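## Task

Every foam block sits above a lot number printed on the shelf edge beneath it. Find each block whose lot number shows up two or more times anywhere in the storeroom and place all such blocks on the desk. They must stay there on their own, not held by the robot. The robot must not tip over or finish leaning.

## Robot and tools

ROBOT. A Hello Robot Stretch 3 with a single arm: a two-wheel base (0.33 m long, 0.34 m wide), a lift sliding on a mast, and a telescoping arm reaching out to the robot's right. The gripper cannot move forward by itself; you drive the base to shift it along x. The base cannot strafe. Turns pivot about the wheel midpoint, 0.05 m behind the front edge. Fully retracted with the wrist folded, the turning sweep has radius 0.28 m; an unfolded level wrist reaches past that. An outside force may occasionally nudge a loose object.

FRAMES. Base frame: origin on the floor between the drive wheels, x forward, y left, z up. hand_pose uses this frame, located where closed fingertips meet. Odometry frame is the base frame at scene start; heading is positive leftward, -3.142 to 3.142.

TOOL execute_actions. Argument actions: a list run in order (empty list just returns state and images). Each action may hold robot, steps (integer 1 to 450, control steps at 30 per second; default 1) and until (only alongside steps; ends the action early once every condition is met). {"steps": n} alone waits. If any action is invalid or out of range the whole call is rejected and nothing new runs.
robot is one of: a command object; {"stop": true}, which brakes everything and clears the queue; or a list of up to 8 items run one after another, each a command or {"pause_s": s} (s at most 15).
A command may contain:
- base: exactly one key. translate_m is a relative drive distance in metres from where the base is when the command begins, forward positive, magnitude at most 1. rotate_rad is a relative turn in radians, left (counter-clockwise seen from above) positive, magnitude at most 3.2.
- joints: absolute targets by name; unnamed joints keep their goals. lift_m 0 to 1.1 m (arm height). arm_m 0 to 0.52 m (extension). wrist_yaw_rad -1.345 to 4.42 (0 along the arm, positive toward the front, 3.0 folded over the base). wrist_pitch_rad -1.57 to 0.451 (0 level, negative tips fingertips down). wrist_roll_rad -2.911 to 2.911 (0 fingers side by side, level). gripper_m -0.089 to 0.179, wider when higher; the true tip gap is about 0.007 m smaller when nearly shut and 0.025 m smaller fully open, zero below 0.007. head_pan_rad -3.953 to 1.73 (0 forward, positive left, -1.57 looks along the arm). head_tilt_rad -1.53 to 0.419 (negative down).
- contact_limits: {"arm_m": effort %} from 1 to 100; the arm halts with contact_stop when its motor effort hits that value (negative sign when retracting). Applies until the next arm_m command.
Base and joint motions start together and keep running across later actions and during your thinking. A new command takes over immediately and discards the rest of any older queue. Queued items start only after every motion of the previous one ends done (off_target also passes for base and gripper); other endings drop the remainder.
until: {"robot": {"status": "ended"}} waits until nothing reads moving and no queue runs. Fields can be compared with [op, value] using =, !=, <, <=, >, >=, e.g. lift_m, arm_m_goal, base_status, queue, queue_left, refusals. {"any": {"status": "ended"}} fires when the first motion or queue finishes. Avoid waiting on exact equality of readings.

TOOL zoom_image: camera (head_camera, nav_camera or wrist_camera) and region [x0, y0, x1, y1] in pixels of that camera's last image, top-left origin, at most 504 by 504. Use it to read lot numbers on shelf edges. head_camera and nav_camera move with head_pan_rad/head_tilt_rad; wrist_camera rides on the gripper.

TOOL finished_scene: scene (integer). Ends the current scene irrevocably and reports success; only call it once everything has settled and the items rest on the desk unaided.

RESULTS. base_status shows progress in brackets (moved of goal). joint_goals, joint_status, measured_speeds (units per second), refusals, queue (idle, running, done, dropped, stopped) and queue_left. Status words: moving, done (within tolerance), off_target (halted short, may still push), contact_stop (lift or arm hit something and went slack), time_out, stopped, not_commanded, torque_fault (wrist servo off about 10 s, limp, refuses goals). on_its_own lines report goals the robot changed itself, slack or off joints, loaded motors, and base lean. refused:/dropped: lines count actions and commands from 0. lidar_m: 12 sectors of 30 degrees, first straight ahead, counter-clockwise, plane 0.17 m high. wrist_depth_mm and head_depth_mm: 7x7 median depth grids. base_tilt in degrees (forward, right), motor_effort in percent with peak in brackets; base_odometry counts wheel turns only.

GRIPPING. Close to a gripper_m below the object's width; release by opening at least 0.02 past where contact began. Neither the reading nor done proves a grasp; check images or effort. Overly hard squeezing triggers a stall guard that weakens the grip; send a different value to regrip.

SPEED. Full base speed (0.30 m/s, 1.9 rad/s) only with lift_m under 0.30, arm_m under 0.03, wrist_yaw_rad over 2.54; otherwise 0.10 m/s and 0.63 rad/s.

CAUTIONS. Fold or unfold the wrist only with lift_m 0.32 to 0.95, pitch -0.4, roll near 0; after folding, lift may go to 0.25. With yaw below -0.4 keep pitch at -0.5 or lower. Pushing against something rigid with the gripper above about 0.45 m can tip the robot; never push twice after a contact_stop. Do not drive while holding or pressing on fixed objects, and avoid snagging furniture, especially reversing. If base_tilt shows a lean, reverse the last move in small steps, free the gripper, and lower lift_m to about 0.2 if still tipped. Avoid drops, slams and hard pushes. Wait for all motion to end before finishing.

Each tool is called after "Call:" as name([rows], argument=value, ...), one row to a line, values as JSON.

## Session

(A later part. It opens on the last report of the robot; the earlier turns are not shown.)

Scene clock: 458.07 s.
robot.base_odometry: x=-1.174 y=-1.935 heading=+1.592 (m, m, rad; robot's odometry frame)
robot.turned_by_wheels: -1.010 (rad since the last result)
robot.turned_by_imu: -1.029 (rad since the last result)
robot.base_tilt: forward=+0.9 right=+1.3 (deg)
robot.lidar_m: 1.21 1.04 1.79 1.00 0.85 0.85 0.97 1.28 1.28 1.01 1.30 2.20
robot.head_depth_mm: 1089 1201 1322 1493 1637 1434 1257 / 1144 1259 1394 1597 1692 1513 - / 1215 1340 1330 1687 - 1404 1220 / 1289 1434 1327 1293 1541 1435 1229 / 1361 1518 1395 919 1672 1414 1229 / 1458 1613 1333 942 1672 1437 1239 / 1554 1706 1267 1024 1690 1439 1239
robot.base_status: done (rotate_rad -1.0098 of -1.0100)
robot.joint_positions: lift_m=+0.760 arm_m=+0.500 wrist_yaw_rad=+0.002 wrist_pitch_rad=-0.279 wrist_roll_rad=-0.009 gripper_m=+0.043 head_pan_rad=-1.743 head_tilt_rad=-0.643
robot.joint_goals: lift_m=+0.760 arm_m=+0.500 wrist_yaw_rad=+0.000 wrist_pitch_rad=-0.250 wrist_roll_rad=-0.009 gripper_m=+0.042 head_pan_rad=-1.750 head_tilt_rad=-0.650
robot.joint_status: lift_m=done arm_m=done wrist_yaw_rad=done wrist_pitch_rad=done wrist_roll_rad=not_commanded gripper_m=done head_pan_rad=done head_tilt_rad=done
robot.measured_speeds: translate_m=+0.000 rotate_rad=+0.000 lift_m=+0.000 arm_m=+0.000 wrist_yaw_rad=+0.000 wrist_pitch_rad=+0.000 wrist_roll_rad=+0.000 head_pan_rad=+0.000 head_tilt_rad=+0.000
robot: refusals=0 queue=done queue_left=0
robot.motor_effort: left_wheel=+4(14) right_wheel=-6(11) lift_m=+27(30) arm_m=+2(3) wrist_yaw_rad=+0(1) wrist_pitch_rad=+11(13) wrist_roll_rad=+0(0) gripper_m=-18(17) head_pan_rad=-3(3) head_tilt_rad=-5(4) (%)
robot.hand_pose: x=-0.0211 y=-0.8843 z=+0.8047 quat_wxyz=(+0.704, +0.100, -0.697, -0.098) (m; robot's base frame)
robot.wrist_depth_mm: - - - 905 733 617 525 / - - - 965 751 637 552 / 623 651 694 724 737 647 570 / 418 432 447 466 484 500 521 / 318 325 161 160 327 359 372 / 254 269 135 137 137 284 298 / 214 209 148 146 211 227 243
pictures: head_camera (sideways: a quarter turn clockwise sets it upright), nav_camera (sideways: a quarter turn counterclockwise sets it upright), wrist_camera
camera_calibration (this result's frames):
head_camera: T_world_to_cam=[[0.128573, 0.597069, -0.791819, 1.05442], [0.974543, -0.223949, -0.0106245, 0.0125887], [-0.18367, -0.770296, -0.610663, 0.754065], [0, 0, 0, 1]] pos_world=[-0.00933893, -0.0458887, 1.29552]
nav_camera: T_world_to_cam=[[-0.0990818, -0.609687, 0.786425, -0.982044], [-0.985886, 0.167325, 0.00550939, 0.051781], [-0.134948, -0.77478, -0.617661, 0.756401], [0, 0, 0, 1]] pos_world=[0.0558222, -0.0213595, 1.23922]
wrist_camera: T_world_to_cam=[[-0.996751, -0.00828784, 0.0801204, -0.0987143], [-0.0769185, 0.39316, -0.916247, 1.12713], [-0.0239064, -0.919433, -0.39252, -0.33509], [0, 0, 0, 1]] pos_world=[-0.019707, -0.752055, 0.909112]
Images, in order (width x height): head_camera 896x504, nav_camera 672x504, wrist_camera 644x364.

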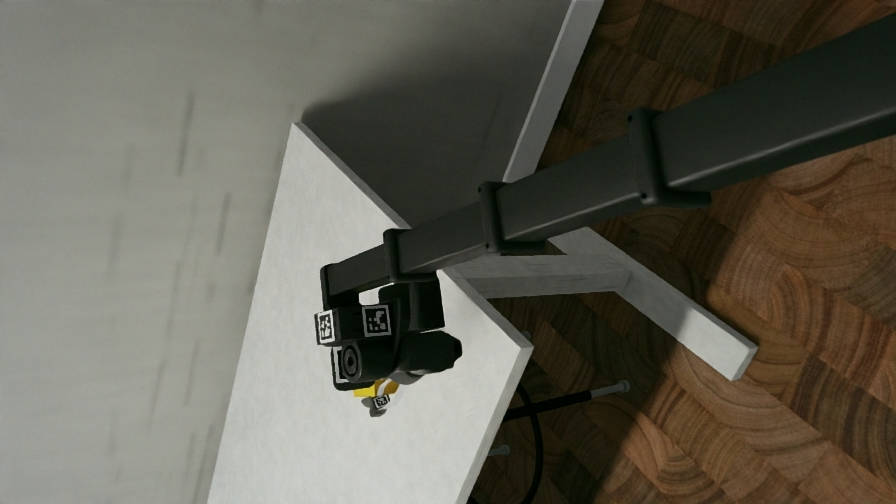

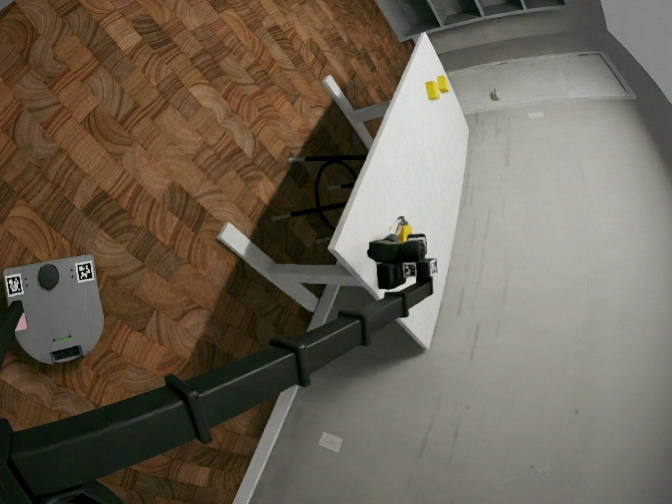

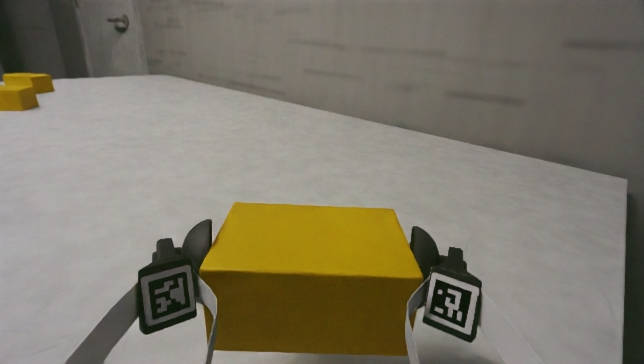

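Call:
execute_actions([
  {"robot":{"joints":{"lift_m":0.711,"arm_m":0.518}},"steps":450,"until":{"robot":{"status":"ended"}}},
  {"robot":{"joints":{"gripper_m":0.145}},"steps":450,"until":{"robot":{"gripper_m":[">",0.13]}}},
  {"robot":{"joints":{"arm_m":0.42,"lift_m":0.73}},"steps":450,"until":{"robot":{"status":"ended"}}},
])

Scene clock: 467.80 s.
robot.base_odometry: x=-1.174 y=-1.935 heading=+1.592 (m, m, rad; robot's odometry frame)
robot.turned_by_wheels: +0.000 (rad since the last result)
robot.turned_by_imu: -0.001 (rad since the last result)
robot.base_tilt: forward=+0.9 right=+1.3 (deg)
robot.lidar_m: 1.21 1.04 1.80 1.00 0.85 0.85 0.97 1.28 1.27 1.01 1.29 2.18
robot.head_depth_mm: 1096 1194 1320 1494 1637 1434 1256 / 1156 1269 1403 1603 1693 1470 - / 1224 1345 1343 1710 1795 - 1198 / 1285 1422 1273 - 1525 1433 1235 / 1375 1524 1257 - 1679 1412 1235 / 1451 1611 1274 953 1665 1444 1242 / 1556 1700 1271 1023 1683 1441 1233
robot.base_status: done (rotate_rad -1.0098 of -1.0100)
robot.joint_positions: lift_m=+0.730 arm_m=+0.420 wrist_yaw_rad=+0.002 wrist_pitch_rad=-0.275 wrist_roll_rad=-0.009 gripper_m=+0.145 head_pan_rad=-1.743 head_tilt_rad=-0.643
robot.joint_goals: lift_m=+0.730 arm_m=+0.420 wrist_yaw_rad=+0.000 wrist_pitch_rad=-0.250 wrist_roll_rad=-0.009 gripper_m=+0.145 head_pan_rad=-1.750 head_tilt_rad=-0.650
robot.joint_status: lift_m=done arm_m=done wrist_yaw_rad=done wrist_pitch_rad=done wrist_roll_rad=not_commanded gripper_m=done head_pan_rad=done head_tilt_rad=done
robot.measured_speeds: translate_m=+0.000 rotate_rad=+0.000 lift_m=+0.000 arm_m=+0.000 wrist_yaw_rad=+0.000 wrist_pitch_rad=+0.000 wrist_roll_rad=+0.000 head_pan_rad=+0.000 head_tilt_rad=+0.000
robot: refusals=0 queue=done queue_left=0
robot.motor_effort: left_wheel=+4(5) right_wheel=-6(6) lift_m=+26(26) arm_m=-3(4) wrist_yaw_rad=-1(1) wrist_pitch_rad=+10(11) wrist_roll_rad=+0(0) gripper_m=+0(82) head_pan_rad=-3(3) head_tilt_rad=-4(4) (%)
robot.hand_pose: x=-0.0211 y=-0.8053 z=+0.7757 quat_wxyz=(+0.704, +0.098, -0.697, -0.096) (m; robot's base frame)
robot.wrist_depth_mm: - - - 995 784 667 573 / 997 - - 994 825 689 587 / 534 563 584 622 647 670 603 / 356 366 380 278 406 422 605 / 269 285 266 241 294 307 638 / 219 - 223 228 234 - 673 / - 179 185 189 192 194 684
pictures: head_camera (sideways: a quarter turn clockwise sets it upright), nav_camera (sideways: a quarter turn counterclockwise sets it upright), wrist_camera
camera_calibration (this result's frames):
head_camera: T_world_to_cam=[[0.128573, 0.597069, -0.791819, 1.05442], [0.974543, -0.223949, -0.0106245, 0.0125887], [-0.18367, -0.770296, -0.610663, 0.754065], [0, 0, 0, 1]] pos_world=[-0.00933893, -0.0458887, 1.29552]
nav_camera: T_world_to_cam=[[-0.0990817, -0.609687, 0.786425, -0.982044], [-0.985886, 0.167325, 0.00550939, 0.051781], [-0.134948, -0.77478, -0.617661, 0.756401], [0, 0, 0, 1]] pos_world=[0.0558222, -0.0213595, 1.23922]
wrist_camera: T_world_to_cam=[[-0.996751, -0.00796271, 0.0801465, -0.0954931], [-0.0769123, 0.389434, -0.917838, 1.06772], [-0.0239033, -0.92102, -0.388781, -0.277995], [0, 0, 0, 1]] pos_world=[-0.019707, -0.672606, 0.879568]
Images, in order (width x height): head_camera 896x504, nav_camera 672x504, wrist_camera 644x364.

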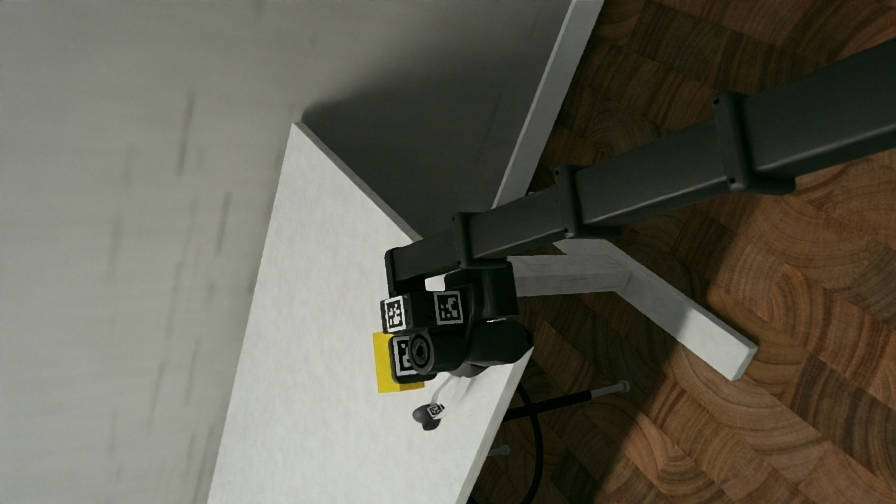

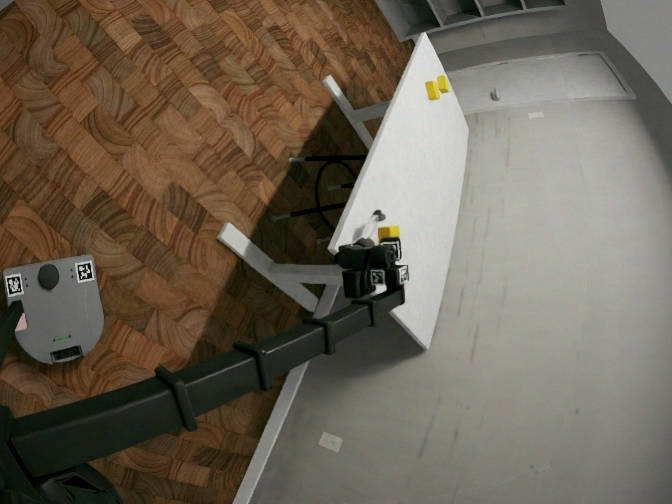

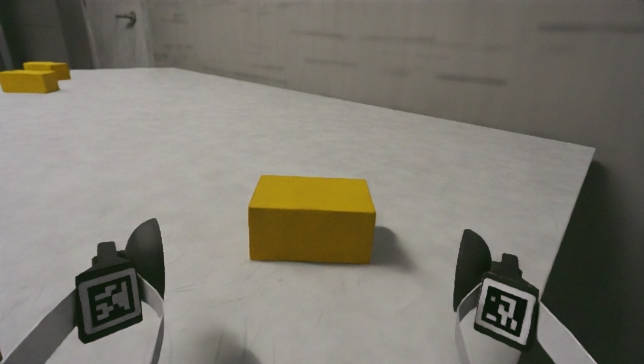

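All three 447 blocks are on the desk, and every other lot number appears only once.

Call:
finished_scene(scene=2)

The scene is finished: the task was done.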